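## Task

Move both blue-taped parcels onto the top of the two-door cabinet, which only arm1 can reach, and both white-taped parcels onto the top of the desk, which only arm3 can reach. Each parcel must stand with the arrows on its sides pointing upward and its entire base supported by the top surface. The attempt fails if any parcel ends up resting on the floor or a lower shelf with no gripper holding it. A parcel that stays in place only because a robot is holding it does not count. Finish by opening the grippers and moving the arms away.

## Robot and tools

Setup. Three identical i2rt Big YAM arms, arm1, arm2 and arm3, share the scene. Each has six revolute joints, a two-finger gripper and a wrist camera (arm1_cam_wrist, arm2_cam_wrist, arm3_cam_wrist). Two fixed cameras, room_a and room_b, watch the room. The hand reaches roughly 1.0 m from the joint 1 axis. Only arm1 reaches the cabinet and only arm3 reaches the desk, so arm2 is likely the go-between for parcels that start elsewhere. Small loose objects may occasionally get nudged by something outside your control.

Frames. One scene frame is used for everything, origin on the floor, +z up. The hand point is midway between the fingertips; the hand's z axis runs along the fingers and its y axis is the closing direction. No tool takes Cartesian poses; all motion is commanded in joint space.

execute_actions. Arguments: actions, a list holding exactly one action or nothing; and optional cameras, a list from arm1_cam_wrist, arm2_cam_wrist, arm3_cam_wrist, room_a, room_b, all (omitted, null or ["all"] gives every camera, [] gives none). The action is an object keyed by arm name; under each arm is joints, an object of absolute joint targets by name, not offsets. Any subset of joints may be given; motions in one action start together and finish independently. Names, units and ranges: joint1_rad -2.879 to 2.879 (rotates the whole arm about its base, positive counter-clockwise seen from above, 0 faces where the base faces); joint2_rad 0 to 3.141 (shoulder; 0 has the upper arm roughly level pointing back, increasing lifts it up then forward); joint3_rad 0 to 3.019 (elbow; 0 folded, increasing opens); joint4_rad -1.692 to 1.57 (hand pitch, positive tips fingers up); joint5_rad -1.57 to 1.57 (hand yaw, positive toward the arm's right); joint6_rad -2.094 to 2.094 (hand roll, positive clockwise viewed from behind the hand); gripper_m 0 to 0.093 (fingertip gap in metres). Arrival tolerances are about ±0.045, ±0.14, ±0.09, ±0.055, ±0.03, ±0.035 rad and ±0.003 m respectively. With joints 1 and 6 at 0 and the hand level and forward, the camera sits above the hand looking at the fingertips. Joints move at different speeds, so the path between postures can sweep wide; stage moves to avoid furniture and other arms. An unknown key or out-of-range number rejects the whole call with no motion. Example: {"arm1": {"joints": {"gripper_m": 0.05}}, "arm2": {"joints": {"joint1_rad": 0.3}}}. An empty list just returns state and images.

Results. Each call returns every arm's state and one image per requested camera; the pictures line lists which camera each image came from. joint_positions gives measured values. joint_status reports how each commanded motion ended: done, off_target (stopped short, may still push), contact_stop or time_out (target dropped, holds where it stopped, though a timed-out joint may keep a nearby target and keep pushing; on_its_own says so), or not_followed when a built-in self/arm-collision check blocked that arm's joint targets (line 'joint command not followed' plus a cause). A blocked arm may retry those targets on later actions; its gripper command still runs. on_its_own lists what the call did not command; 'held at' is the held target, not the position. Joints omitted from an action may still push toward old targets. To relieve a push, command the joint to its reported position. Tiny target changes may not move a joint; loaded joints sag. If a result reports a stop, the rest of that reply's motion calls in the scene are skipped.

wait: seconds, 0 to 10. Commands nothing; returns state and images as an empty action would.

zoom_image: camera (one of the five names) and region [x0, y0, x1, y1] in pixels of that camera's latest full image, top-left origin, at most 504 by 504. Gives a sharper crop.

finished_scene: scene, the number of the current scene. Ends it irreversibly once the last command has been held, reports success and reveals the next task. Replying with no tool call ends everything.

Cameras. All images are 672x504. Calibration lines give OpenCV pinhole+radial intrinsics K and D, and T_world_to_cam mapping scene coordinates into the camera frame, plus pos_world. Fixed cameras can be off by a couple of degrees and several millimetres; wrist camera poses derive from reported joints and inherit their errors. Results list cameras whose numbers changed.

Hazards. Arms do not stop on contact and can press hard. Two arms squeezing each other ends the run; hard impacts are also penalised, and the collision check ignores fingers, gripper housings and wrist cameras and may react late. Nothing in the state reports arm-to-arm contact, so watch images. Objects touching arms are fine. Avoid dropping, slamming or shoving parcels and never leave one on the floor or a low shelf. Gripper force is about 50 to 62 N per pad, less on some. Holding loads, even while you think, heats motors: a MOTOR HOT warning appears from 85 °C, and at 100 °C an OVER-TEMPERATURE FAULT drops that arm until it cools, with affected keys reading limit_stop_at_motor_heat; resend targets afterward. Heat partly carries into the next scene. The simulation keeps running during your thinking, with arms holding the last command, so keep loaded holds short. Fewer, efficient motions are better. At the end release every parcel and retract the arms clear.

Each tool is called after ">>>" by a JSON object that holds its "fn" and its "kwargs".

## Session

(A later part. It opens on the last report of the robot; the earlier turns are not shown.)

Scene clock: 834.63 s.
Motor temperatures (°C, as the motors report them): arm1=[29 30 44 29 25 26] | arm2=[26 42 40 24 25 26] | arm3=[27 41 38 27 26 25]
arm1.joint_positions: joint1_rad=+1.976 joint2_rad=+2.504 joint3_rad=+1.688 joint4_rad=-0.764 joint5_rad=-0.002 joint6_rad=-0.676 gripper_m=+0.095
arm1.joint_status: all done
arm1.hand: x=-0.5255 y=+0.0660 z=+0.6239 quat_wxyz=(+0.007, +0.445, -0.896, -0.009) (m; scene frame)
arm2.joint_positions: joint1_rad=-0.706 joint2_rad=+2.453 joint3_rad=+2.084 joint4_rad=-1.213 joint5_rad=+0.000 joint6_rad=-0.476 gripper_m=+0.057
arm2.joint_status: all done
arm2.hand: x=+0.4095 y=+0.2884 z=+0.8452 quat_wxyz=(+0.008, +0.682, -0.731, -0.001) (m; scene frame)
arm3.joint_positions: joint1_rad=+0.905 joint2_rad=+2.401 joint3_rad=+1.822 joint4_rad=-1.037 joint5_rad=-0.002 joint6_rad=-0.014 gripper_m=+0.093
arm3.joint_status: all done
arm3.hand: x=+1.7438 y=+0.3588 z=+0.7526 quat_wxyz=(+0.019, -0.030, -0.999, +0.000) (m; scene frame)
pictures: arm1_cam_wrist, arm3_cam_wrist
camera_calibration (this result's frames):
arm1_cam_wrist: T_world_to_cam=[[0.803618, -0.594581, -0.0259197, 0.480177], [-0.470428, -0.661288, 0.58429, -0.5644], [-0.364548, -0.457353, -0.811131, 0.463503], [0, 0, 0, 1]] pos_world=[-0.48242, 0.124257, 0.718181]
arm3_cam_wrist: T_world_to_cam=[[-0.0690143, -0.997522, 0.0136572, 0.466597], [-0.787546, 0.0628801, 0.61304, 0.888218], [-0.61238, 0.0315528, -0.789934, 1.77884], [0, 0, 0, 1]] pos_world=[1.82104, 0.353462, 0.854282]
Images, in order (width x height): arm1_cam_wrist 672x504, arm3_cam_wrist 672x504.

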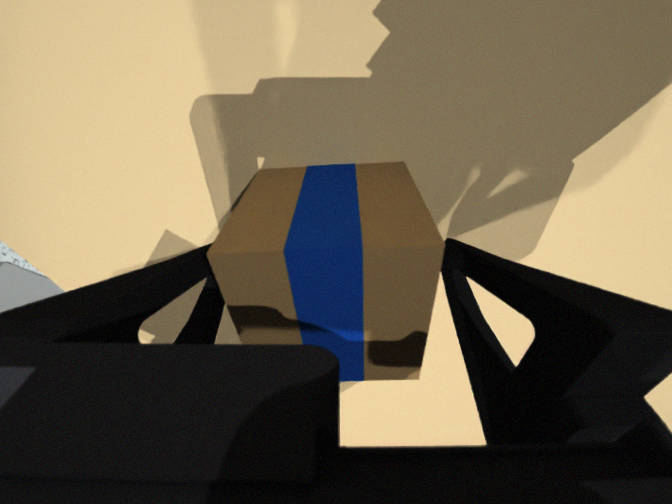

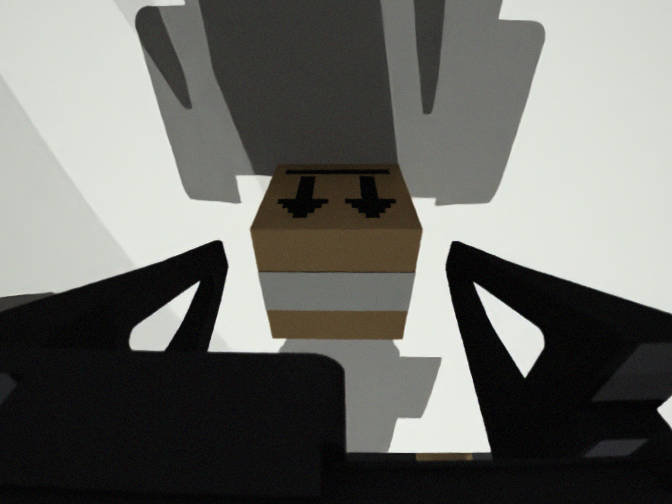

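>>> {"fn": "execute_actions", "kwargs": {"actions": [{"arm1":{"joints":{"gripper_m":0.03}},"arm2":{"joints":{"joint1_rad":0.0}},"arm3":{"joints":{"joint2_rad":2.0,"joint3_rad":1.6,"joint4_rad":-1.17}}}], "cameras": ["arm1_cam_wrist","arm3_cam_wrist"]}}

Scene clock: 838.80 s.
Motor temperatures (°C, as the motors report them): arm1=[29 30 44 29 25 26] | arm2=[27 42 40 24 25 26] | arm3=[27 40 38 27 26 25]
arm1.joint_positions: joint1_rad=+1.976 joint2_rad=+2.504 joint3_rad=+1.688 joint4_rad=-0.764 joint5_rad=-0.002 joint6_rad=-0.676 gripper_m=+0.058
arm1.joint_status: gripper_m off_target (ended at +0.058, target +0.030)
arm1.hand: x=-0.5255 y=+0.0660 z=+0.6239 quat_wxyz=(+0.007, +0.445, -0.895, -0.009) (m; scene frame)
arm2.joint_positions: joint1_rad=-0.007 joint2_rad=+2.453 joint3_rad=+2.084 joint4_rad=-1.213 joint5_rad=+0.000 joint6_rad=-0.477 gripper_m=+0.057
arm2.joint_status: all done
arm2.hand: x=-0.0676 y=+0.3834 z=+0.8491 quat_wxyz=(+0.006, +0.892, -0.453, +0.000) (m; scene frame)
arm3.joint_positions: joint1_rad=+0.905 joint2_rad=+1.992 joint3_rad=+1.602 joint4_rad=-1.159 joint5_rad=-0.002 joint6_rad=-0.014 gripper_m=+0.093
arm3.joint_status: all done
arm3.hand: x=+1.6843 y=+0.3638 z=+0.9286 quat_wxyz=(-0.015, -0.030, -0.999, +0.001) (m; scene frame)
pictures: arm1_cam_wrist, arm3_cam_wrist
camera_calibration (this result's frames):
arm1_cam_wrist: T_world_to_cam=[[0.803845, -0.594274, -0.0259212, 0.480277], [-0.470178, -0.661472, 0.584283, -0.564252], [-0.36437, -0.457485, -0.811136, 0.463608], [0, 0, 0, 1]] pos_world=[-0.482442, 0.124273, 0.718182]
arm3_cam_wrist: T_world_to_cam=[[-0.0697087, -0.997469, 0.0139884, 0.465967], [-0.827013, 0.0656264, 0.558339, 0.849416], [-0.557844, 0.0273525, -0.829495, 1.82772], [0, 0, 0, 1]] pos_world=[1.75454, 0.359051, 1.0353]
Images, in order (width x height): arm1_cam_wrist 672x504, arm3_cam_wrist 672x504.

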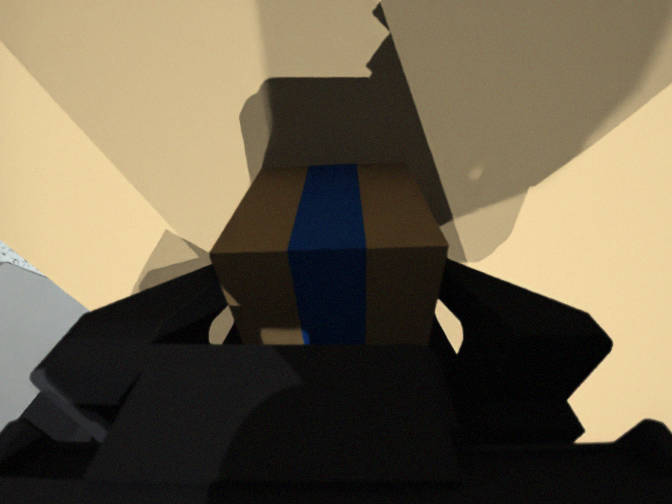

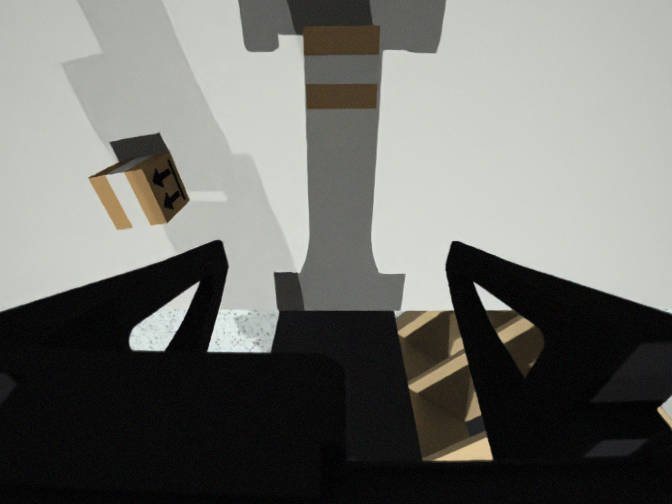

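>>> {"fn": "execute_actions", "kwargs": {"actions": [{"arm1":{"joints":{"joint2_rad":2.05,"joint3_rad":1.825,"joint4_rad":-1.31}},"arm3":{"joints":{"joint1_rad":0.3,"joint2_rad":1.2,"joint3_rad":0.9,"joint4_rad":-0.9}}}], "cameras": []}}

>>> {"fn": "execute_actions", "kwargs": {"actions": [{"arm1":{"joints":{"joint1_rad":-1.52,"joint6_rad":0.0}},"arm2":{"joints":{"joint1_rad":0.805}}}], "cameras": ["arm1_cam_wrist","arm2_cam_wrist","room_a"]}}

Scene clock: 855.20 s.
Motor temperatures (°C, as the motors report them): arm1=[29 31 43 29 25 26] | arm2=[26 42 40 24 25 26] | arm3=[27 39 38 27 26 25]
arm1.joint_positions: joint1_rad=+1.976 joint2_rad=+2.070 joint3_rad=+1.805 joint4_rad=-1.296 joint5_rad=-0.002 joint6_rad=-0.676 gripper_m=+0.058
arm1.joint_status: all done
arm1.hand: x=-0.5143 y=+0.0645 z=+0.9313 quat_wxyz=(-0.002, +0.445, -0.896, -0.007) (m; scene frame)
arm2.joint_positions: joint1_rad=-0.007 joint2_rad=+2.453 joint3_rad=+2.084 joint4_rad=-1.213 joint5_rad=+0.000 joint6_rad=-0.477 gripper_m=+0.057
arm2.joint_status: not commanded
arm2.hand: x=-0.0676 y=+0.3834 z=+0.8491 quat_wxyz=(+0.006, +0.892, -0.453, +0.000) (m; scene frame)
arm3.joint_positions: joint1_rad=+0.300 joint2_rad=+1.198 joint3_rad=+0.910 joint4_rad=-0.916 joint5_rad=+0.002 joint6_rad=-0.011 gripper_m=+0.093
arm3.joint_status: all done
arm3.hand: x=+1.3999 y=+0.1560 z=+1.0398 quat_wxyz=(-0.175, -0.322, -0.928, +0.063) (m; scene frame)
pictures: none
No camera images: the call's "cameras" was empty. Leave "cameras" out to get every camera's image.

Scene clock: 858.20 s.
Motor temperatures (°C, as the motors report them): arm1=[29 31 44 29 25 26] | arm2=[27 42 41 24 25 26] | arm3=[27 39 38 27 26 25]
arm1.joint_positions: joint1_rad=-1.529 joint2_rad=+2.070 joint3_rad=+1.805 joint4_rad=-1.296 joint5_rad=+0.002 joint6_rad=-0.012 gripper_m=+0.058
arm1.joint_status: all done
arm1.hand: x=-1.7584 y=-0.0156 z=+0.9446 quat_wxyz=(+0.007, -0.999, +0.052, +0.011) (m; scene frame)
arm2.joint_positions: joint1_rad=+0.796 joint2_rad=+2.453 joint3_rad=+2.084 joint4_rad=-1.213 joint5_rad=-0.001 joint6_rad=-0.477 gripper_m=+0.057
arm2.joint_status: all done
arm2.hand: x=-0.5399 y=+0.0911 z=+0.8522 quat_wxyz=(+0.003, +0.998, -0.068, +0.001) (m; scene frame)
arm3.joint_positions: joint1_rad=+0.300 joint2_rad=+1.198 joint3_rad=+0.910 joint4_rad=-0.916 joint5_rad=+0.002 joint6_rad=-0.011 gripper_m=+0.093
arm3.joint_status: not commanded
arm3.hand: x=+1.3999 y=+0.1560 z=+1.0398 quat_wxyz=(-0.175, -0.322, -0.928, +0.063) (m; scene frame)
pictures: arm1_cam_wrist, arm2_cam_wrist, room_a
camera_calibration (this result's frames):
arm1_cam_wrist: T_world_to_cam=[[0.0925172, 0.995662, 0.00988896, 0.171363], [0.822519, -0.0820184, 0.562792, 0.917113], [0.561162, -0.0439341, -0.826539, 1.88564], [0, 0, 0, 1]] pos_world=[-1.82835, -0.0125553, 1.04072]
arm2_cam_wrist: T_world_to_cam=[[0.137889, 0.990447, 0.000669421, -0.0138939], [0.802323, -0.112095, 0.58627, -0.0506328], [0.580744, -0.0803031, -0.810116, 1.12912], [0, 0, 0, 1]] pos_world=[-0.613191, 0.0987574, 0.944413]
Images, in order (width x height): arm1_cam_wrist 672x504, arm2_cam_wrist 672x504, room_a 672x504.

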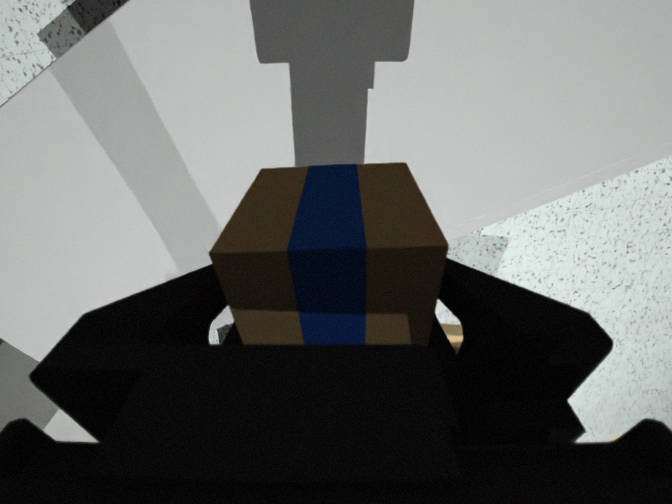

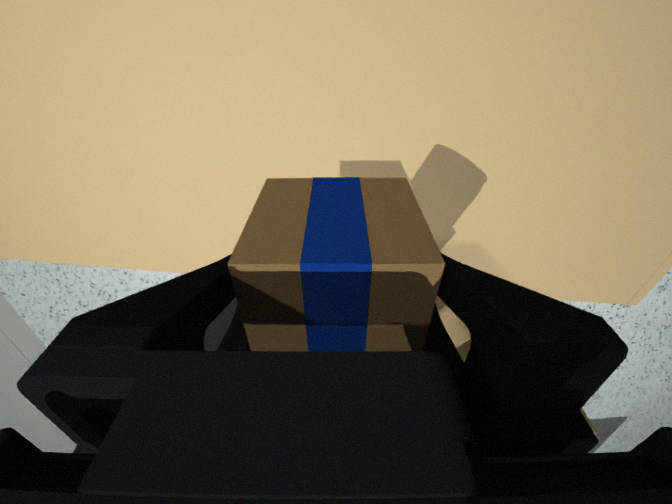

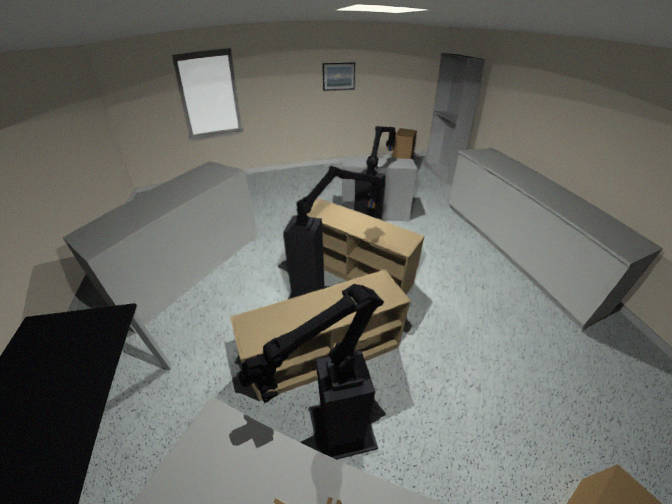

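>>> {"fn": "execute_actions", "kwargs": {"actions": [{"arm1":{"joints":{"joint2_rad":2.205,"joint3_rad":1.732,"joint4_rad":-1.065}},"arm2":{"joints":{"joint2_rad":2.71,"joint3_rad":2.05,"joint4_rad":-0.895}}}], "cameras": ["arm1_cam_wrist","arm2_cam_wrist"]}}

Scene clock: 874.10 s.
Motor temperatures (°C, as the motors report them): arm1=[29 31 44 29 25 26] | arm2=[27 42 41 24 25 26] | arm3=[27 37 38 27 25 25]
arm1.joint_positions: joint1_rad=-1.529 joint2_rad=+2.234 joint3_rad=+1.703 joint4_rad=-1.080 joint5_rad=+0.002 joint6_rad=-0.012 gripper_m=+0.058
arm1.joint_status: all done
arm1.hand: x=-1.7543 y=-0.0147 z=+0.8080 quat_wxyz=(+0.005, -0.999, +0.052, -0.014) (m; scene frame)
arm2.joint_positions: joint1_rad=+0.797 joint2_rad=+2.735 joint3_rad=+2.036 joint4_rad=-0.903 joint5_rad=+0.003 joint6_rad=-0.479 gripper_m=+0.057
arm2.joint_status: all done
arm2.hand: x=-0.5175 y=+0.0747 z=+0.6438 quat_wxyz=(+0.006, +0.998, -0.067, +0.010) (m; scene frame)
arm3.joint_positions: joint1_rad=+0.300 joint2_rad=+1.198 joint3_rad=+0.910 joint4_rad=-0.916 joint5_rad=+0.002 joint6_rad=-0.011 gripper_m=+0.093
arm3.joint_status: not commanded
arm3.hand: x=+1.3999 y=+0.1560 z=+1.0398 quat_wxyz=(-0.175, -0.322, -0.928, +0.063) (m; scene frame)
pictures: arm1_cam_wrist, arm2_cam_wrist
camera_calibration (this result's frames):
arm1_cam_wrist: T_world_to_cam=[[0.0925489, 0.99567, 0.0087056, 0.172466], [0.793533, -0.0790356, 0.603373, 0.907077], [0.601448, -0.0489333, -0.797412, 1.81752], [0, 0, 0, 1]] pos_world=[-1.8289, -0.0110911, 0.900506]
arm2_cam_wrist: T_world_to_cam=[[0.135554, 0.990758, -0.00487415, 0.00178089], [0.792349, -0.105452, 0.600885, 0.0367184], [0.594817, -0.0853145, -0.799321, 0.946715], [0, 0, 0, 1]] pos_world=[-0.592458, 0.0828761, 0.734674]
Images, in order (width x height): arm1_cam_wrist 672x504, arm2_cam_wrist 672x504.

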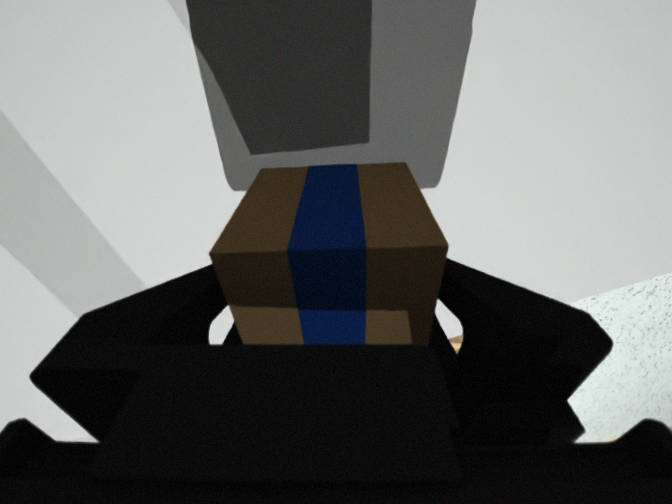

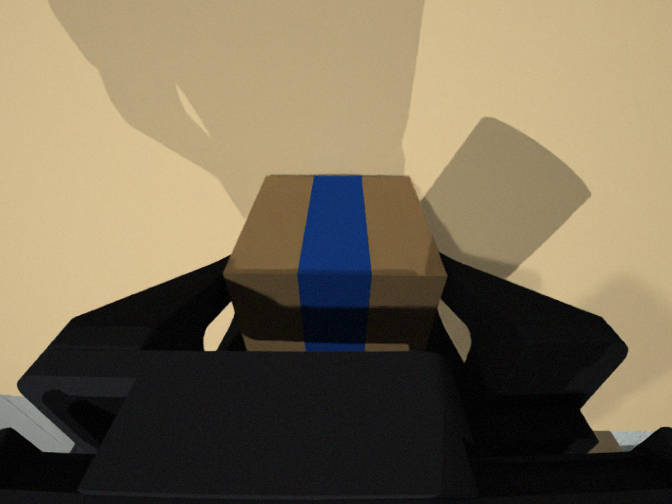

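>>> {"fn": "execute_actions", "kwargs": {"actions": [{"arm1":{"joints":{"joint2_rad":2.27,"joint4_rad":-1.03}},"arm2":{"joints":{"joint2_rad":2.735,"gripper_m":0.093}}}], "cameras": ["arm1_cam_wrist","arm2_cam_wrist"]}}

Scene clock: 881.83 s.
Motor temperatures (°C, as the motors report them): arm1=[29 31 44 29 25 26] | arm2=[26 43 40 24 25 26] | arm3=[27 37 38 27 25 25]
arm1.joint_positions: joint1_rad=-1.529 joint2_rad=+2.275 joint3_rad=+1.703 joint4_rad=-1.046 joint5_rad=+0.002 joint6_rad=-0.012 gripper_m=+0.058
arm1.joint_status: all done
arm1.hand: x=-1.7551 y=-0.0144 z=+0.7829 quat_wxyz=(+0.005, -0.998, +0.052, -0.017) (m; scene frame)
arm2.joint_positions: joint1_rad=+0.797 joint2_rad=+2.735 joint3_rad=+2.036 joint4_rad=-0.903 joint5_rad=+0.003 joint6_rad=-0.479 gripper_m=+0.093
arm2.joint_status: all done
arm2.hand: x=-0.5175 y=+0.0747 z=+0.6438 quat_wxyz=(+0.006, +0.998, -0.067, +0.010) (m; scene frame)
arm3.joint_positions: joint1_rad=+0.300 joint2_rad=+1.198 joint3_rad=+0.910 joint4_rad=-0.916 joint5_rad=+0.002 joint6_rad=-0.011 gripper_m=+0.093
arm3.joint_status: not commanded
arm3.hand: x=+1.3999 y=+0.1560 z=+1.0398 quat_wxyz=(-0.175, -0.322, -0.928, +0.063) (m; scene frame)
pictures: arm1_cam_wrist, arm2_cam_wrist
camera_calibration (this result's frames):
arm1_cam_wrist: T_world_to_cam=[[0.0925568, 0.995671, 0.00856122, 0.172542], [0.789856, -0.0786542, 0.608228, 0.912694], [0.606268, -0.0495335, -0.793716, 1.80358], [0, 0, 0, 1]] pos_world=[-1.83032, -0.0106702, 0.874928]
arm2_cam_wrist: T_world_to_cam=[[0.135554, 0.990758, -0.00487415, 0.00178089], [0.792349, -0.105452, 0.600885, 0.0367184], [0.594817, -0.0853145, -0.799321, 0.946715], [0, 0, 0, 1]] pos_world=[-0.592458, 0.0828761, 0.734674]
Images, in order (width x height): arm1_cam_wrist 672x504, arm2_cam_wrist 672x504.

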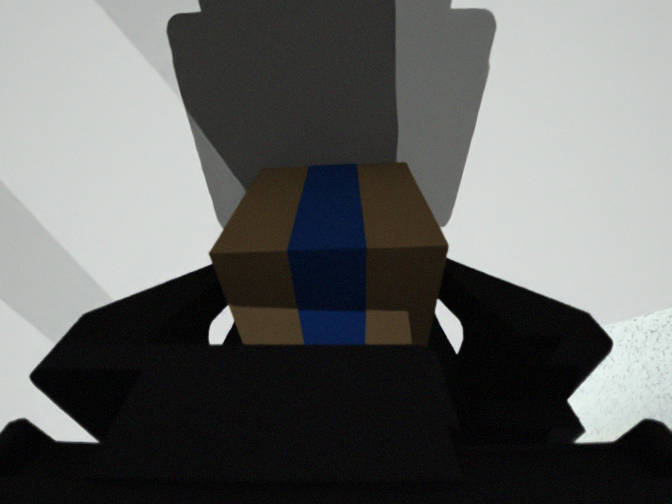

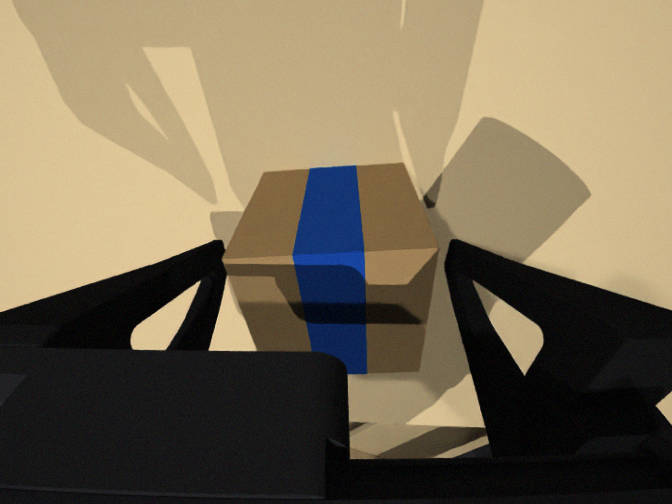

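>>> {"fn": "execute_actions", "kwargs": {"actions": [{"arm1":{"joints":{"joint2_rad":2.30}},"arm2":{"joints":{"joint2_rad":2.4,"joint3_rad":1.96,"joint4_rad":-1.12}}}], "cameras": ["arm1_cam_wrist","arm2_cam_wrist"]}}

Scene clock: 886.10 s.
Motor temperatures (°C, as the motors report them): arm1=[29 31 44 29 25 26] | arm2=[26 43 40 24 25 26] | arm3=[27 37 38 27 25 25]
arm1.joint_positions: joint1_rad=-1.529 joint2_rad=+2.285 joint3_rad=+1.704 joint4_rad=-1.043 joint5_rad=+0.001 joint6_rad=-0.011 gripper_m=+0.058
arm1.joint_status: all done
arm1.hand: x=-1.7541 y=-0.0147 z=+0.7770 quat_wxyz=(+0.004, -0.998, +0.053, -0.020) (m; scene frame)
arm2.joint_positions: joint1_rad=+0.797 joint2_rad=+2.397 joint3_rad=+1.949 joint4_rad=-1.113 joint5_rad=+0.003 joint6_rad=-0.479 gripper_m=+0.093
arm2.joint_status: all done
arm2.hand: x=-0.5255 y=+0.0810 z=+0.8433 quat_wxyz=(-0.004, +0.998, -0.067, -0.007) (m; scene frame)
arm3.joint_positions: joint1_rad=+0.300 joint2_rad=+1.198 joint3_rad=+0.910 joint4_rad=-0.916 joint5_rad=+0.002 joint6_rad=-0.011 gripper_m=+0.093
arm3.joint_status: not commanded
arm3.hand: x=+1.3999 y=+0.1560 z=+1.0398 quat_wxyz=(-0.175, -0.322, -0.928, +0.063) (m; scene frame)
pictures: arm1_cam_wrist, arm2_cam_wrist
camera_calibration (this result's frames):
arm1_cam_wrist: T_world_to_cam=[[0.093387, 0.995606, 0.00691419, 0.175557], [0.785965, -0.0779822, 0.613334, 0.904668], [0.611178, -0.0518431, -0.789794, 1.80373], [0, 0, 0, 1]] pos_world=[-1.82983, -0.0107265, 0.868498]
arm2_cam_wrist: T_world_to_cam=[[0.13582, 0.990639, 0.0137147, -0.0179541], [0.81172, -0.119205, 0.571752, -0.0403494], [0.568035, -0.0665228, -0.820312, 1.11354], [0, 0, 0, 1]] pos_world=[-0.597338, 0.0870519, 0.936765]
Images, in order (width x height): arm1_cam_wrist 672x504, arm2_cam_wrist 672x504.

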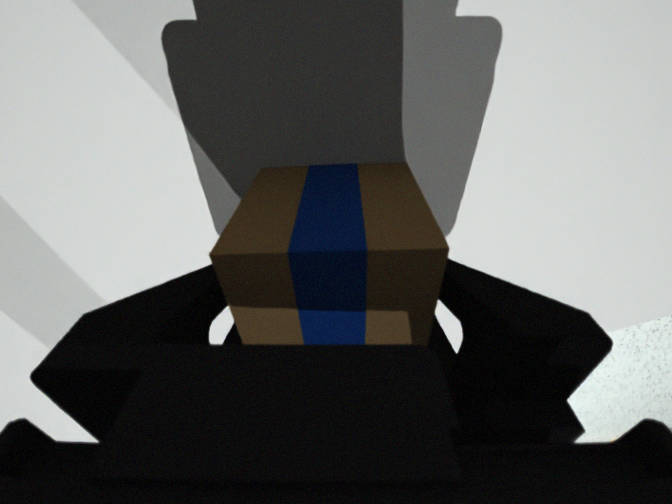

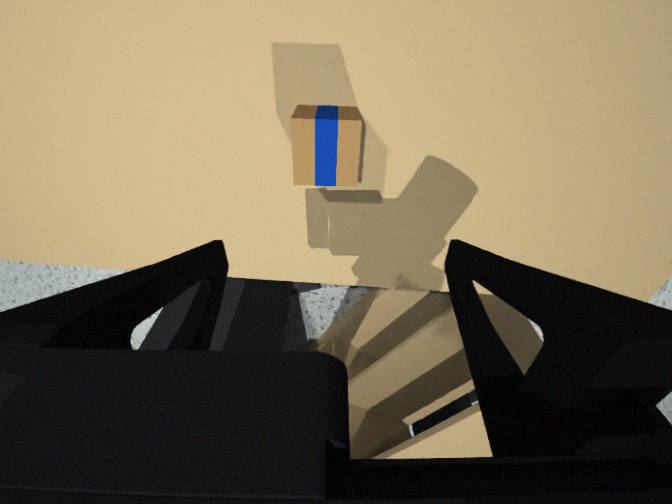

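>>> {"fn": "execute_actions", "kwargs": {"actions": [{"arm1":{"joints":{"joint2_rad":2.285,"gripper_m":0.093}},"arm2":{"joints":{"joint1_rad":-0.2,"joint2_rad":1.3,"joint3_rad":0.9,"joint4_rad":-0.8,"joint6_rad":0.0}}}], "cameras": ["arm1_cam_wrist"]}}

Scene clock: 890.83 s.
Motor temperatures (°C, as the motors report them): arm1=[29 31 44 29 25 26] | arm2=[27 42 40 24 25 26] | arm3=[27 36 38 27 25 25]
arm1.joint_positions: joint1_rad=-1.529 joint2_rad=+2.285 joint3_rad=+1.704 joint4_rad=-1.043 joint5_rad=+0.001 joint6_rad=-0.011 gripper_m=+0.093
arm1.joint_status: all done
arm1.hand: x=-1.7541 y=-0.0147 z=+0.7770 quat_wxyz=(+0.004, -0.998, +0.053, -0.020) (m; scene frame)
arm2.joint_positions: joint1_rad=-0.191 joint2_rad=+1.316 joint3_rad=+0.894 joint4_rad=-0.799 joint5_rad=+0.003 joint6_rad=-0.016 gripper_m=+0.093
arm2.joint_status: all done
arm2.hand: x=+0.0557 y=+0.1055 z=+1.0400 quat_wxyz=(-0.125, +0.691, -0.702, -0.123) (m; scene frame)
arm3.joint_positions: joint1_rad=+0.300 joint2_rad=+1.198 joint3_rad=+0.910 joint4_rad=-0.916 joint5_rad=+0.002 joint6_rad=-0.011 gripper_m=+0.093
arm3.joint_status: not commanded
arm3.hand: x=+1.3999 y=+0.1560 z=+1.0398 quat_wxyz=(-0.175, -0.322, -0.928, +0.063) (m; scene frame)
pictures: arm1_cam_wrist
camera_calibration (this result's frames):
arm1_cam_wrist: T_world_to_cam=[[0.093387, 0.995606, 0.00691419, 0.175557], [0.785965, -0.0779822, 0.613334, 0.904668], [0.611178, -0.0518431, -0.789794, 1.80373], [0, 0, 0, 1]] pos_world=[-1.82983, -0.0107265, 0.868498]
Images, in order (width x height): arm1_cam_wrist 672x504.

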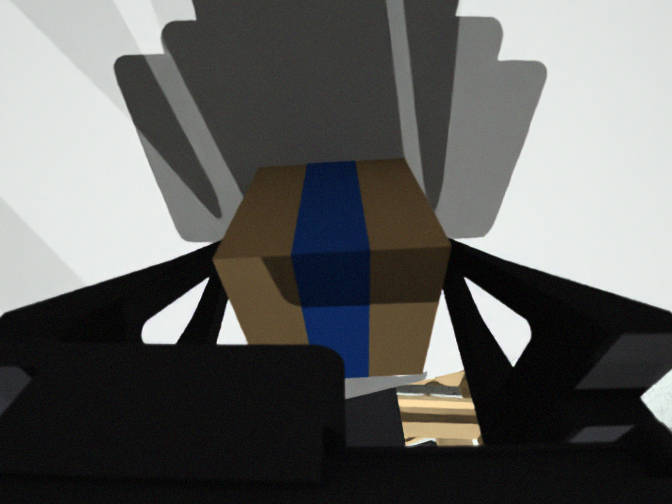

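>>> {"fn": "execute_actions", "kwargs": {"actions": [{"arm1":{"joints":{"joint2_rad":2.0,"joint3_rad":1.7,"joint4_rad":-1.25}}}], "cameras": ["arm1_cam_wrist"]}}

>>> {"fn": "execute_actions", "kwargs": {"actions": [{"arm1":{"joints":{"joint1_rad":1.975,"joint6_rad":0.41}}}], "cameras": ["arm1_cam_wrist"]}}

Scene clock: 897.07 s.
Motor temperatures (°C, as the motors report them): arm1=[29 31 44 29 25 26] | arm2=[27 41 40 24 25 26] | arm3=[27 36 38 27 25 25]
arm1.joint_positions: joint1_rad=-1.529 joint2_rad=+2.002 joint3_rad=+1.682 joint4_rad=-1.236 joint5_rad=+0.001 joint6_rad=-0.011 gripper_m=+0.093
arm1.joint_status: all done
arm1.hand: x=-1.7329 y=-0.0188 z=+0.9399 quat_wxyz=(+0.006, -0.999, +0.053, +0.013) (m; scene frame)
arm2.joint_positions: joint1_rad=-0.191 joint2_rad=+1.316 joint3_rad=+0.894 joint4_rad=-0.799 joint5_rad=+0.003 joint6_rad=-0.016 gripper_m=+0.093
arm2.joint_status: not commanded
arm2.hand: x=+0.0557 y=+0.1055 z=+1.0400 quat_wxyz=(-0.125, +0.691, -0.702, -0.123) (m; scene frame)
arm3.joint_positions: joint1_rad=+0.300 joint2_rad=+1.198 joint3_rad=+0.910 joint4_rad=-0.916 joint5_rad=+0.002 joint6_rad=-0.011 gripper_m=+0.093
arm3.joint_status: not commanded
arm3.hand: x=+1.3999 y=+0.1560 z=+1.0398 quat_wxyz=(-0.175, -0.322, -0.928, +0.063) (m; scene frame)
pictures: arm1_cam_wrist
camera_calibration (this result's frames):
arm1_cam_wrist: T_world_to_cam=[[0.0932361, 0.995608, 0.00846066, 0.17482], [0.825331, -0.0820376, 0.558658, 0.907332], [0.556899, -0.0451043, -0.829355, 1.86251], [0, 0, 0, 1]] pos_world=[-1.80238, -0.0156098, 1.03632]
Images, in order (width x height): arm1_cam_wrist 672x504.

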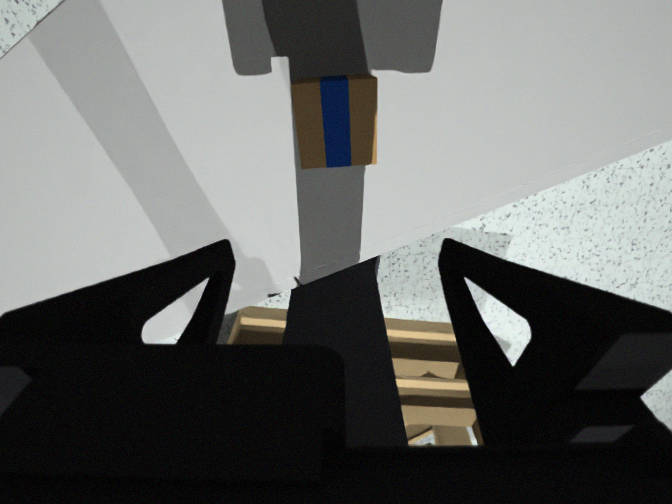

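Scene clock: 899.97 s.
Motor temperatures (°C, as the motors report them): arm1=[29 31 44 29 25 26] | arm2=[27 41 40 24 25 26] | arm3=[27 36 38 27 25 25]
arm1.joint_positions: joint1_rad=+1.985 joint2_rad=+2.002 joint3_rad=+1.682 joint4_rad=-1.236 joint5_rad=-0.002 joint6_rad=+0.396 gripper_m=+0.093
arm1.joint_status: all done
arm1.hand: x=-0.5408 y=+0.0638 z=+0.9269 quat_wxyz=(-0.001, -0.070, -0.998, -0.008) (m; scene frame)
arm2.joint_positions: joint1_rad=-0.191 joint2_rad=+1.316 joint3_rad=+0.894 joint4_rad=-0.799 joint5_rad=+0.003 joint6_rad=-0.016 gripper_m=+0.093
arm2.joint_status: not commanded
arm2.hand: x=+0.0557 y=+0.1055 z=+1.0400 quat_wxyz=(-0.125, +0.691, -0.702, -0.123) (m; scene frame)
arm3.joint_positions: joint1_rad=+0.300 joint2_rad=+1.198 joint3_rad=+0.910 joint4_rad=-0.916 joint5_rad=+0.002 joint6_rad=-0.011 gripper_m=+0.093
arm3.joint_status: not commanded
arm3.hand: x=+1.3999 y=+0.1560 z=+1.0398 quat_wxyz=(-0.175, -0.322, -0.928, +0.063) (m; scene frame)
pictures: arm1_cam_wrist
camera_calibration (this result's frames):
arm1_cam_wrist: T_world_to_cam=[[-0.127558, -0.991639, -0.0195063, 0.0148671], [-0.808633, 0.0925885, 0.580982, -0.978053], [-0.574319, 0.0898821, -0.813682, 0.556694], [0, 0, 0, 1]] pos_world=[-0.469269, 0.0552624, 1.02149]
Images, in order (width x height): arm1_cam_wrist 672x504.

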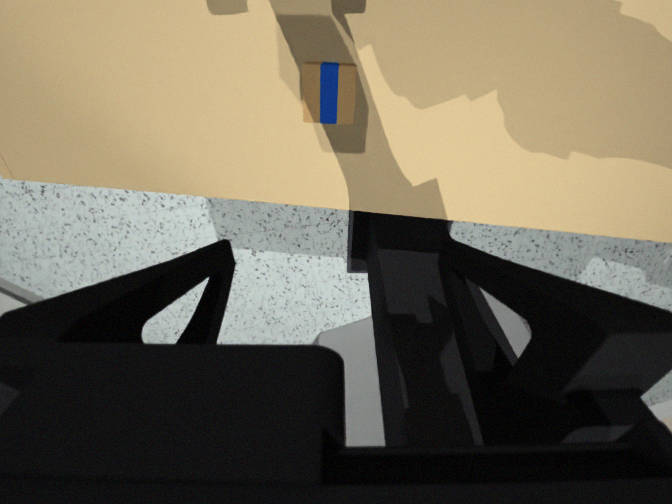

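>>> {"fn": "execute_actions", "kwargs": {"actions": [{"arm1":{"joints":{"joint2_rad":2.33,"joint3_rad":1.72,"joint4_rad":-0.895}}}], "cameras": ["arm1_cam_wrist"]}}

Scene clock: 905.47 s.
Motor temperatures (°C, as the motors report them): arm1=[29 31 44 29 25 26] | arm2=[26 40 40 24 25 26] | arm3=[27 36 38 27 25 25]
arm1.joint_positions: joint1_rad=+1.985 joint2_rad=+2.346 joint3_rad=+1.690 joint4_rad=-0.910 joint5_rad=-0.002 joint6_rad=+0.396 gripper_m=+0.093
arm1.joint_status: all done
arm1.hand: x=-0.5131 y=+0.0740 z=+0.7211 quat_wxyz=(+0.004, -0.070, -0.998, -0.007) (m; scene frame)
arm2.joint_positions: joint1_rad=-0.191 joint2_rad=+1.316 joint3_rad=+0.894 joint4_rad=-0.799 joint5_rad=+0.003 joint6_rad=-0.016 gripper_m=+0.093
arm2.joint_status: not commanded
arm2.hand: x=+0.0557 y=+0.1055 z=+1.0400 quat_wxyz=(-0.125, +0.691, -0.702, -0.123) (m; scene frame)
arm3.joint_positions: joint1_rad=+0.300 joint2_rad=+1.198 joint3_rad=+0.910 joint4_rad=-0.916 joint5_rad=+0.002 joint6_rad=-0.011 gripper_m=+0.093
arm3.joint_status: not commanded
arm3.hand: x=+1.3999 y=+0.1560 z=+1.0398 quat_wxyz=(-0.175, -0.322, -0.928, +0.063) (m; scene frame)
pictures: arm1_cam_wrist
camera_calibration (this result's frames):
arm1_cam_wrist: T_world_to_cam=[[-0.127591, -0.991701, -0.0157935, 0.0217931], [-0.803035, 0.0939453, 0.58848, -0.839644], [-0.582113, 0.0877673, -0.808357, 0.396477], [0, 0, 0, 1]] pos_world=[-0.440688, 0.0656951, 0.814953]
Images, in order (width x height): arm1_cam_wrist 672x504.

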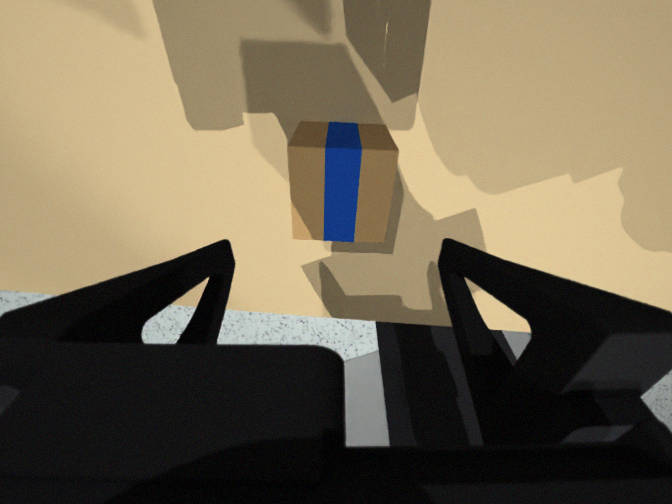

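>>> {"fn": "execute_actions", "kwargs": {"actions": [{"arm1":{"joints":{"joint2_rad":2.49,"joint3_rad":1.755,"joint4_rad":-0.765}}}], "cameras": ["arm1_cam_wrist"]}}

Scene clock: 910.67 s.
Motor temperatures (°C, as the motors report them): arm1=[29 31 44 29 25 26] | arm2=[26 40 40 24 25 26] | arm3=[27 36 38 27 25 25]
arm1.joint_positions: joint1_rad=+1.985 joint2_rad=+2.512 joint3_rad=+1.736 joint4_rad=-0.780 joint5_rad=-0.002 joint6_rad=+0.396 gripper_m=+0.093
arm1.joint_status: all done
arm1.hand: x=-0.5092 y=+0.0763 z=+0.6316 quat_wxyz=(-0.001, -0.070, -0.998, -0.008) (m; scene frame)
arm2.joint_positions: joint1_rad=-0.191 joint2_rad=+1.316 joint3_rad=+0.894 joint4_rad=-0.799 joint5_rad=+0.003 joint6_rad=-0.016 gripper_m=+0.093
arm2.joint_status: not commanded
arm2.hand: x=+0.0557 y=+0.1055 z=+1.0400 quat_wxyz=(-0.125, +0.691, -0.702, -0.123) (m; scene frame)
arm3.joint_positions: joint1_rad=+0.300 joint2_rad=+1.198 joint3_rad=+0.910 joint4_rad=-0.916 joint5_rad=+0.002 joint6_rad=-0.011 gripper_m=+0.093
arm3.joint_status: not commanded
arm3.hand: x=+1.3999 y=+0.1560 z=+1.0398 quat_wxyz=(-0.175, -0.322, -0.928, +0.063) (m; scene frame)
pictures: arm1_cam_wrist
camera_calibration (this result's frames):
arm1_cam_wrist: T_world_to_cam=[[-0.127556, -0.991637, -0.0196491, 0.0256077], [-0.808846, 0.0925367, 0.580693, -0.781995], [-0.574018, 0.0899637, -0.813886, 0.333647], [0, 0, 0, 1]] pos_world=[-0.437728, 0.0677407, 0.726152]
Images, in order (width x height): arm1_cam_wrist 672x504.

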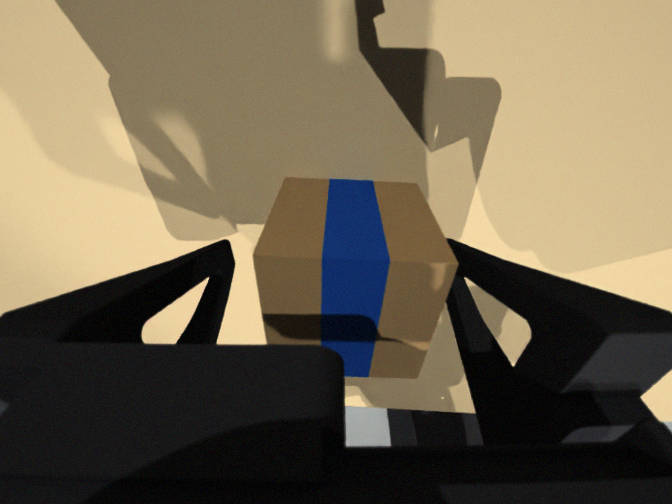

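>>> {"fn": "execute_actions", "kwargs": {"actions": [{"arm1":{"joints":{"gripper_m":0.03}}}], "cameras": ["arm1_cam_wrist"]}}

Scene clock: 912.80 s.
Motor temperatures (°C, as the motors report them): arm1=[29 32 44 29 25 26] | arm2=[26 40 40 24 25 26] | arm3=[27 36 38 27 25 25]
arm1.joint_positions: joint1_rad=+1.985 joint2_rad=+2.512 joint3_rad=+1.736 joint4_rad=-0.780 joint5_rad=-0.001 joint6_rad=+0.396 gripper_m=+0.057
arm1.joint_status: gripper_m off_target (ended at +0.057, target +0.030)
arm1.hand: x=-0.5092 y=+0.0762 z=+0.6316 quat_wxyz=(-0.001, -0.070, -0.998, -0.008) (m; scene frame)
arm2.joint_positions: joint1_rad=-0.191 joint2_rad=+1.316 joint3_rad=+0.894 joint4_rad=-0.799 joint5_rad=+0.003 joint6_rad=-0.016 gripper_m=+0.093
arm2.joint_status: not commanded
arm2.hand: x=+0.0557 y=+0.1055 z=+1.0400 quat_wxyz=(-0.125, +0.691, -0.702, -0.123) (m; scene frame)
arm3.joint_positions: joint1_rad=+0.300 joint2_rad=+1.198 joint3_rad=+0.910 joint4_rad=-0.916 joint5_rad=+0.002 joint6_rad=-0.011 gripper_m=+0.093
arm3.joint_status: not commanded
arm3.hand: x=+1.3999 y=+0.1560 z=+1.0398 quat_wxyz=(-0.175, -0.322, -0.928, +0.063) (m; scene frame)
pictures: arm1_cam_wrist
camera_calibration (this result's frames):
arm1_cam_wrist: T_world_to_cam=[[-0.128314, -0.991553, -0.0189424, 0.0246473], [-0.80888, 0.0935853, 0.580478, -0.781917], [-0.573802, 0.0898054, -0.814055, 0.333905], [0, 0, 0, 1]] pos_world=[-0.437719, 0.0676285, 0.72617]
Images, in order (width x height): arm1_cam_wrist 672x504.

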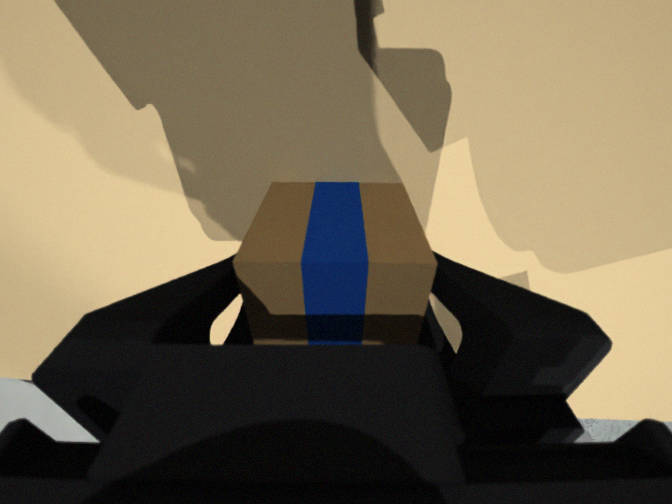

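>>> {"fn": "execute_actions", "kwargs": {"actions": [{"arm1":{"joints":{"joint2_rad":1.95,"joint3_rad":1.53,"joint4_rad":-1.15}}}], "cameras": []}}

>>> {"fn": "execute_actions", "kwargs": {"actions": [{"arm1":{"joints":{"joint1_rad":-1.17,"joint6_rad":0.2}}}], "cameras": ["arm1_cam_wrist"]}}

Scene clock: 921.73 s.
Motor temperatures (°C, as the motors report them): arm1=[29 32 44 29 25 26] | arm2=[26 39 40 24 25 26] | arm3=[27 36 38 27 25 25]
arm1.joint_positions: joint1_rad=+1.985 joint2_rad=+1.958 joint3_rad=+1.513 joint4_rad=-1.136 joint5_rad=-0.001 joint6_rad=+0.396 gripper_m=+0.057
arm1.joint_status: all done
arm1.hand: x=-0.5780 y=+0.0545 z=+0.8923 quat_wxyz=(+0.011, -0.070, -0.997, -0.004) (m; scene frame)
arm2.joint_positions: joint1_rad=-0.191 joint2_rad=+1.316 joint3_rad=+0.894 joint4_rad=-0.799 joint5_rad=+0.003 joint6_rad=-0.016 gripper_m=+0.093
arm2.joint_status: not commanded
arm2.hand: x=+0.0557 y=+0.1055 z=+1.0400 quat_wxyz=(-0.125, +0.691, -0.702, -0.123) (m; scene frame)
arm3.joint_positions: joint1_rad=+0.300 joint2_rad=+1.198 joint3_rad=+0.910 joint4_rad=-0.916 joint5_rad=+0.002 joint6_rad=-0.011 gripper_m=+0.093
arm3.joint_status: not commanded
arm3.hand: x=+1.3999 y=+0.1560 z=+1.0398 quat_wxyz=(-0.175, -0.322, -0.928, +0.063) (m; scene frame)
pictures: none
No camera images: the call's "cameras" was empty. Leave "cameras" out to get every camera's image.

Scene clock: 924.40 s.
Motor temperatures (°C, as the motors report them): arm1=[29 32 44 29 25 26] | arm2=[26 39 40 24 25 26] | arm3=[27 36 38 27 25 25]
arm1.joint_positions: joint1_rad=-1.180 joint2_rad=+1.958 joint3_rad=+1.513 joint4_rad=-1.136 joint5_rad=+0.002 joint6_rad=+0.214 gripper_m=+0.057
arm1.joint_status: all done
arm1.hand: x=-1.6843 y=-0.2203 z=+0.9019 quat_wxyz=(+0.008, -1.000, -0.009, +0.001) (m; scene frame)
arm2.joint_positions: joint1_rad=-0.191 joint2_rad=+1.316 joint3_rad=+0.894 joint4_rad=-0.799 joint5_rad=+0.003 joint6_rad=-0.016 gripper_m=+0.093
arm2.joint_status: not commanded
arm2.hand: x=+0.0557 y=+0.1055 z=+1.0400 quat_wxyz=(-0.125, +0.691, -0.702, -0.123) (m; scene frame)
arm3.joint_positions: joint1_rad=+0.300 joint2_rad=+1.198 joint3_rad=+0.910 joint4_rad=-0.916 joint5_rad=+0.002 joint6_rad=-0.011 gripper_m=+0.093
arm3.joint_status: not commanded
arm3.hand: x=+1.3999 y=+0.1560 z=+1.0398 quat_wxyz=(-0.175, -0.322, -0.928, +0.063) (m; scene frame)
pictures: arm1_cam_wrist
camera_calibration (this result's frames):
arm1_cam_wrist: T_world_to_cam=[[-0.0305345, 0.999452, 0.0127996, 0.159628], [0.814252, 0.0174454, 0.58025, 0.855659], [0.579708, 0.0281398, -0.814338, 1.83578], [0, 0, 0, 1]] pos_world=[-1.75606, -0.226126, 0.996406]
Images, in order (width x height): arm1_cam_wrist 672x504.

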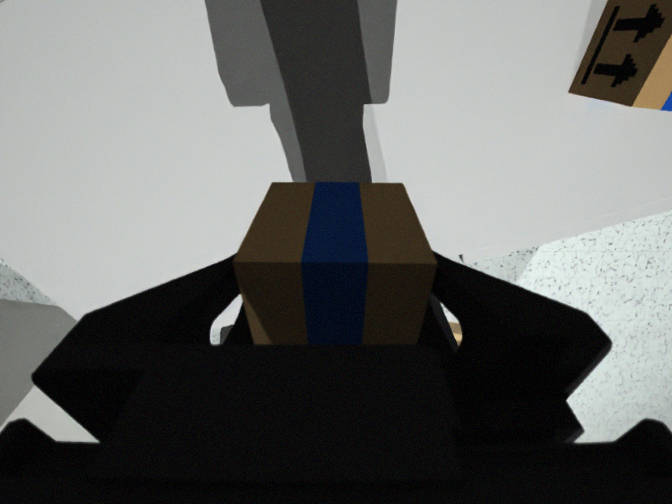

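>>> {"fn": "execute_actions", "kwargs": {"actions": [{"arm1":{"joints":{"joint2_rad":2.08,"joint3_rad":1.485,"joint4_rad":-0.93}}}], "cameras": ["arm1_cam_wrist"]}}

Scene clock: 928.60 s.
Motor temperatures (°C, as the motors report them): arm1=[29 32 44 29 25 26] | arm2=[26 39 41 24 25 26] | arm3=[27 36 38 27 25 25]
arm1.joint_positions: joint1_rad=-1.180 joint2_rad=+2.108 joint3_rad=+1.463 joint4_rad=-0.945 joint5_rad=+0.002 joint6_rad=+0.214 gripper_m=+0.057
arm1.joint_status: all done
arm1.hand: x=-1.6900 y=-0.2202 z=+0.8027 quat_wxyz=(+0.009, -1.000, -0.009, -0.003) (m; scene frame)
arm2.joint_positions: joint1_rad=-0.191 joint2_rad=+1.316 joint3_rad=+0.894 joint4_rad=-0.799 joint5_rad=+0.003 joint6_rad=-0.016 gripper_m=+0.093
arm2.joint_status: not commanded
arm2.hand: x=+0.0557 y=+0.1055 z=+1.0400 quat_wxyz=(-0.125, +0.691, -0.702, -0.123) (m; scene frame)
arm3.joint_positions: joint1_rad=+0.300 joint2_rad=+1.198 joint3_rad=+0.910 joint4_rad=-0.916 joint5_rad=+0.002 joint6_rad=-0.011 gripper_m=+0.093
arm3.joint_status: not commanded
arm3.hand: x=+1.3999 y=+0.1560 z=+1.0398 quat_wxyz=(-0.175, -0.322, -0.928, +0.063) (m; scene frame)
pictures: arm1_cam_wrist
camera_calibration (this result's frames):
arm1_cam_wrist: T_world_to_cam=[[-0.0305312, 0.99943, 0.0144079, 0.159392], [0.809706, 0.0162788, 0.58661, 0.904762], [0.586041, 0.0295761, -0.809742, 1.76571], [0, 0, 0, 1]] pos_world=[-1.7625, -0.226252, 0.896726]
Images, in order (width x height): arm1_cam_wrist 672x504.

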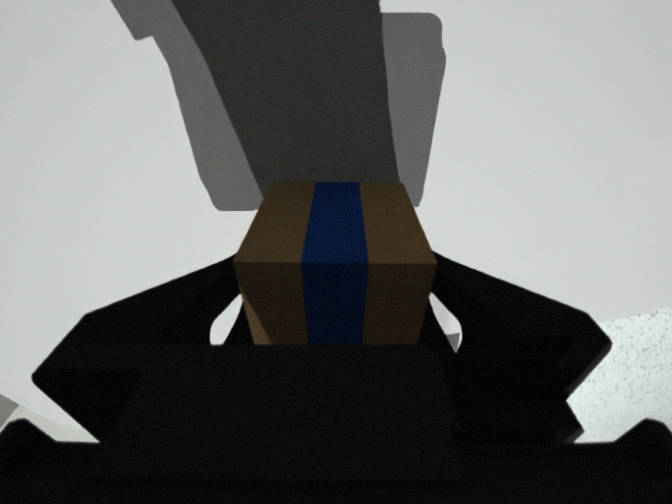

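>>> {"fn": "execute_actions", "kwargs": {"actions": [{"arm1":{"joints":{"joint2_rad":2.14,"joint4_rad":-0.91}}}], "cameras": ["arm1_cam_wrist"]}}

Scene clock: 930.67 s.
Motor temperatures (°C, as the motors report them): arm1=[29 32 44 29 25 26] | arm2=[26 39 41 24 25 26] | arm3=[27 36 38 27 25 25]
arm1.joint_positions: joint1_rad=-1.180 joint2_rad=+2.140 joint3_rad=+1.463 joint4_rad=-0.923 joint5_rad=+0.001 joint6_rad=+0.214 gripper_m=+0.057
arm1.joint_status: all done
arm1.hand: x=-1.6894 y=-0.2199 z=+0.7845 quat_wxyz=(+0.010, -1.000, -0.010, -0.008) (m; scene frame)
arm2.joint_positions: joint1_rad=-0.191 joint2_rad=+1.316 joint3_rad=+0.894 joint4_rad=-0.799 joint5_rad=+0.003 joint6_rad=-0.016 gripper_m=+0.093
arm2.joint_status: not commanded
arm2.hand: x=+0.0557 y=+0.1055 z=+1.0400 quat_wxyz=(-0.125, +0.691, -0.702, -0.123) (m; scene frame)
arm3.joint_positions: joint1_rad=+0.300 joint2_rad=+1.198 joint3_rad=+0.910 joint4_rad=-0.916 joint5_rad=+0.002 joint6_rad=-0.011 gripper_m=+0.093
arm3.joint_status: not commanded
arm3.hand: x=+1.3999 y=+0.1560 z=+1.0398 quat_wxyz=(-0.175, -0.322, -0.928, +0.063) (m; scene frame)
pictures: arm1_cam_wrist
camera_calibration (this result's frames):
arm1_cam_wrist: T_world_to_cam=[[-0.0309204, 0.999392, 0.0160955, 0.157352], [0.803727, 0.0152872, 0.594802, 0.898234], [0.594195, 0.0313279, -0.803711, 1.75998], [0, 0, 0, 1]] pos_world=[-1.76284, -0.226125, 0.877711]
Images, in order (width x height): arm1_cam_wrist 672x504.

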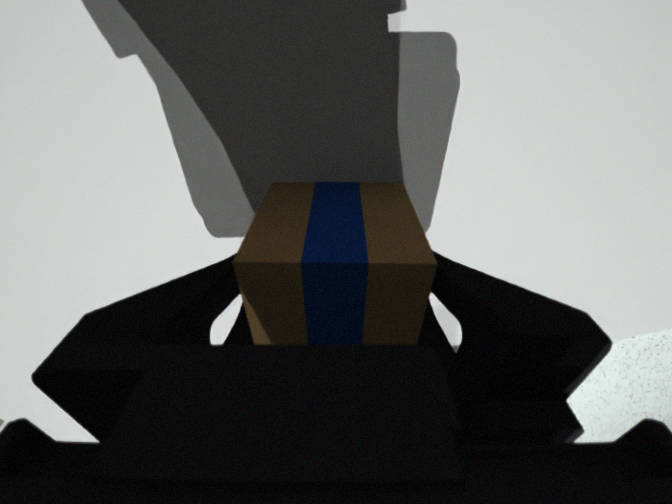

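>>> {"fn": "execute_actions", "kwargs": {"actions": [{"arm1":{"joints":{"joint2_rad":2.162}}}], "cameras": ["arm1_cam_wrist"]}}

Scene clock: 933.27 s.
Motor temperatures (°C, as the motors report them): arm1=[29 32 44 29 25 26] | arm2=[26 39 41 24 25 26] | arm3=[27 36 38 27 25 25]
arm1.joint_positions: joint1_rad=-1.180 joint2_rad=+2.141 joint3_rad=+1.463 joint4_rad=-0.923 joint5_rad=+0.001 joint6_rad=+0.214 gripper_m=+0.057
arm1.joint_status: all done
arm1.hand: x=-1.6893 y=-0.2199 z=+0.7843 quat_wxyz=(+0.010, -1.000, -0.010, -0.008) (m; scene frame)
arm2.joint_positions: joint1_rad=-0.191 joint2_rad=+1.316 joint3_rad=+0.894 joint4_rad=-0.799 joint5_rad=+0.003 joint6_rad=-0.016 gripper_m=+0.093
arm2.joint_status: not commanded
arm2.hand: x=+0.0557 y=+0.1055 z=+1.0400 quat_wxyz=(-0.125, +0.691, -0.702, -0.123) (m; scene frame)
arm3.joint_positions: joint1_rad=+0.300 joint2_rad=+1.198 joint3_rad=+0.910 joint4_rad=-0.916 joint5_rad=+0.002 joint6_rad=-0.011 gripper_m=+0.093
arm3.joint_status: not commanded
arm3.hand: x=+1.3999 y=+0.1560 z=+1.0398 quat_wxyz=(-0.175, -0.322, -0.928, +0.063) (m; scene frame)
pictures: arm1_cam_wrist
camera_calibration (this result's frames):
arm1_cam_wrist: T_world_to_cam=[[-0.0309211, 0.999391, 0.0161719, 0.157276], [0.803506, 0.0152307, 0.595102, 0.897681], [0.594493, 0.0313955, -0.803487, 1.76011], [0, 0, 0, 1]] pos_world=[-1.7628, -0.226112, 0.877472]
Images, in order (width x height): arm1_cam_wrist 672x504.

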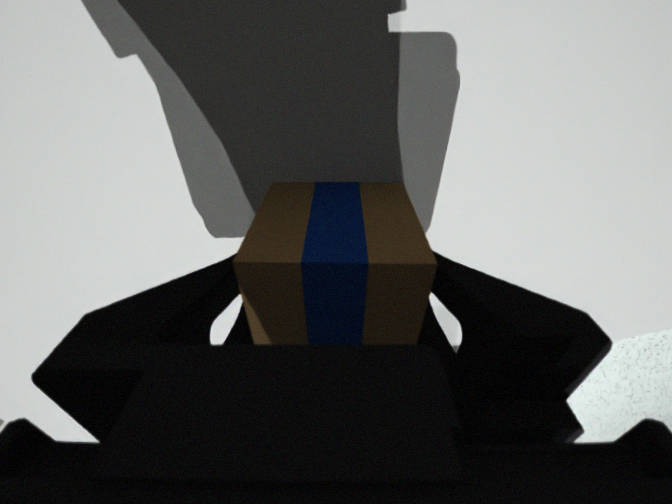

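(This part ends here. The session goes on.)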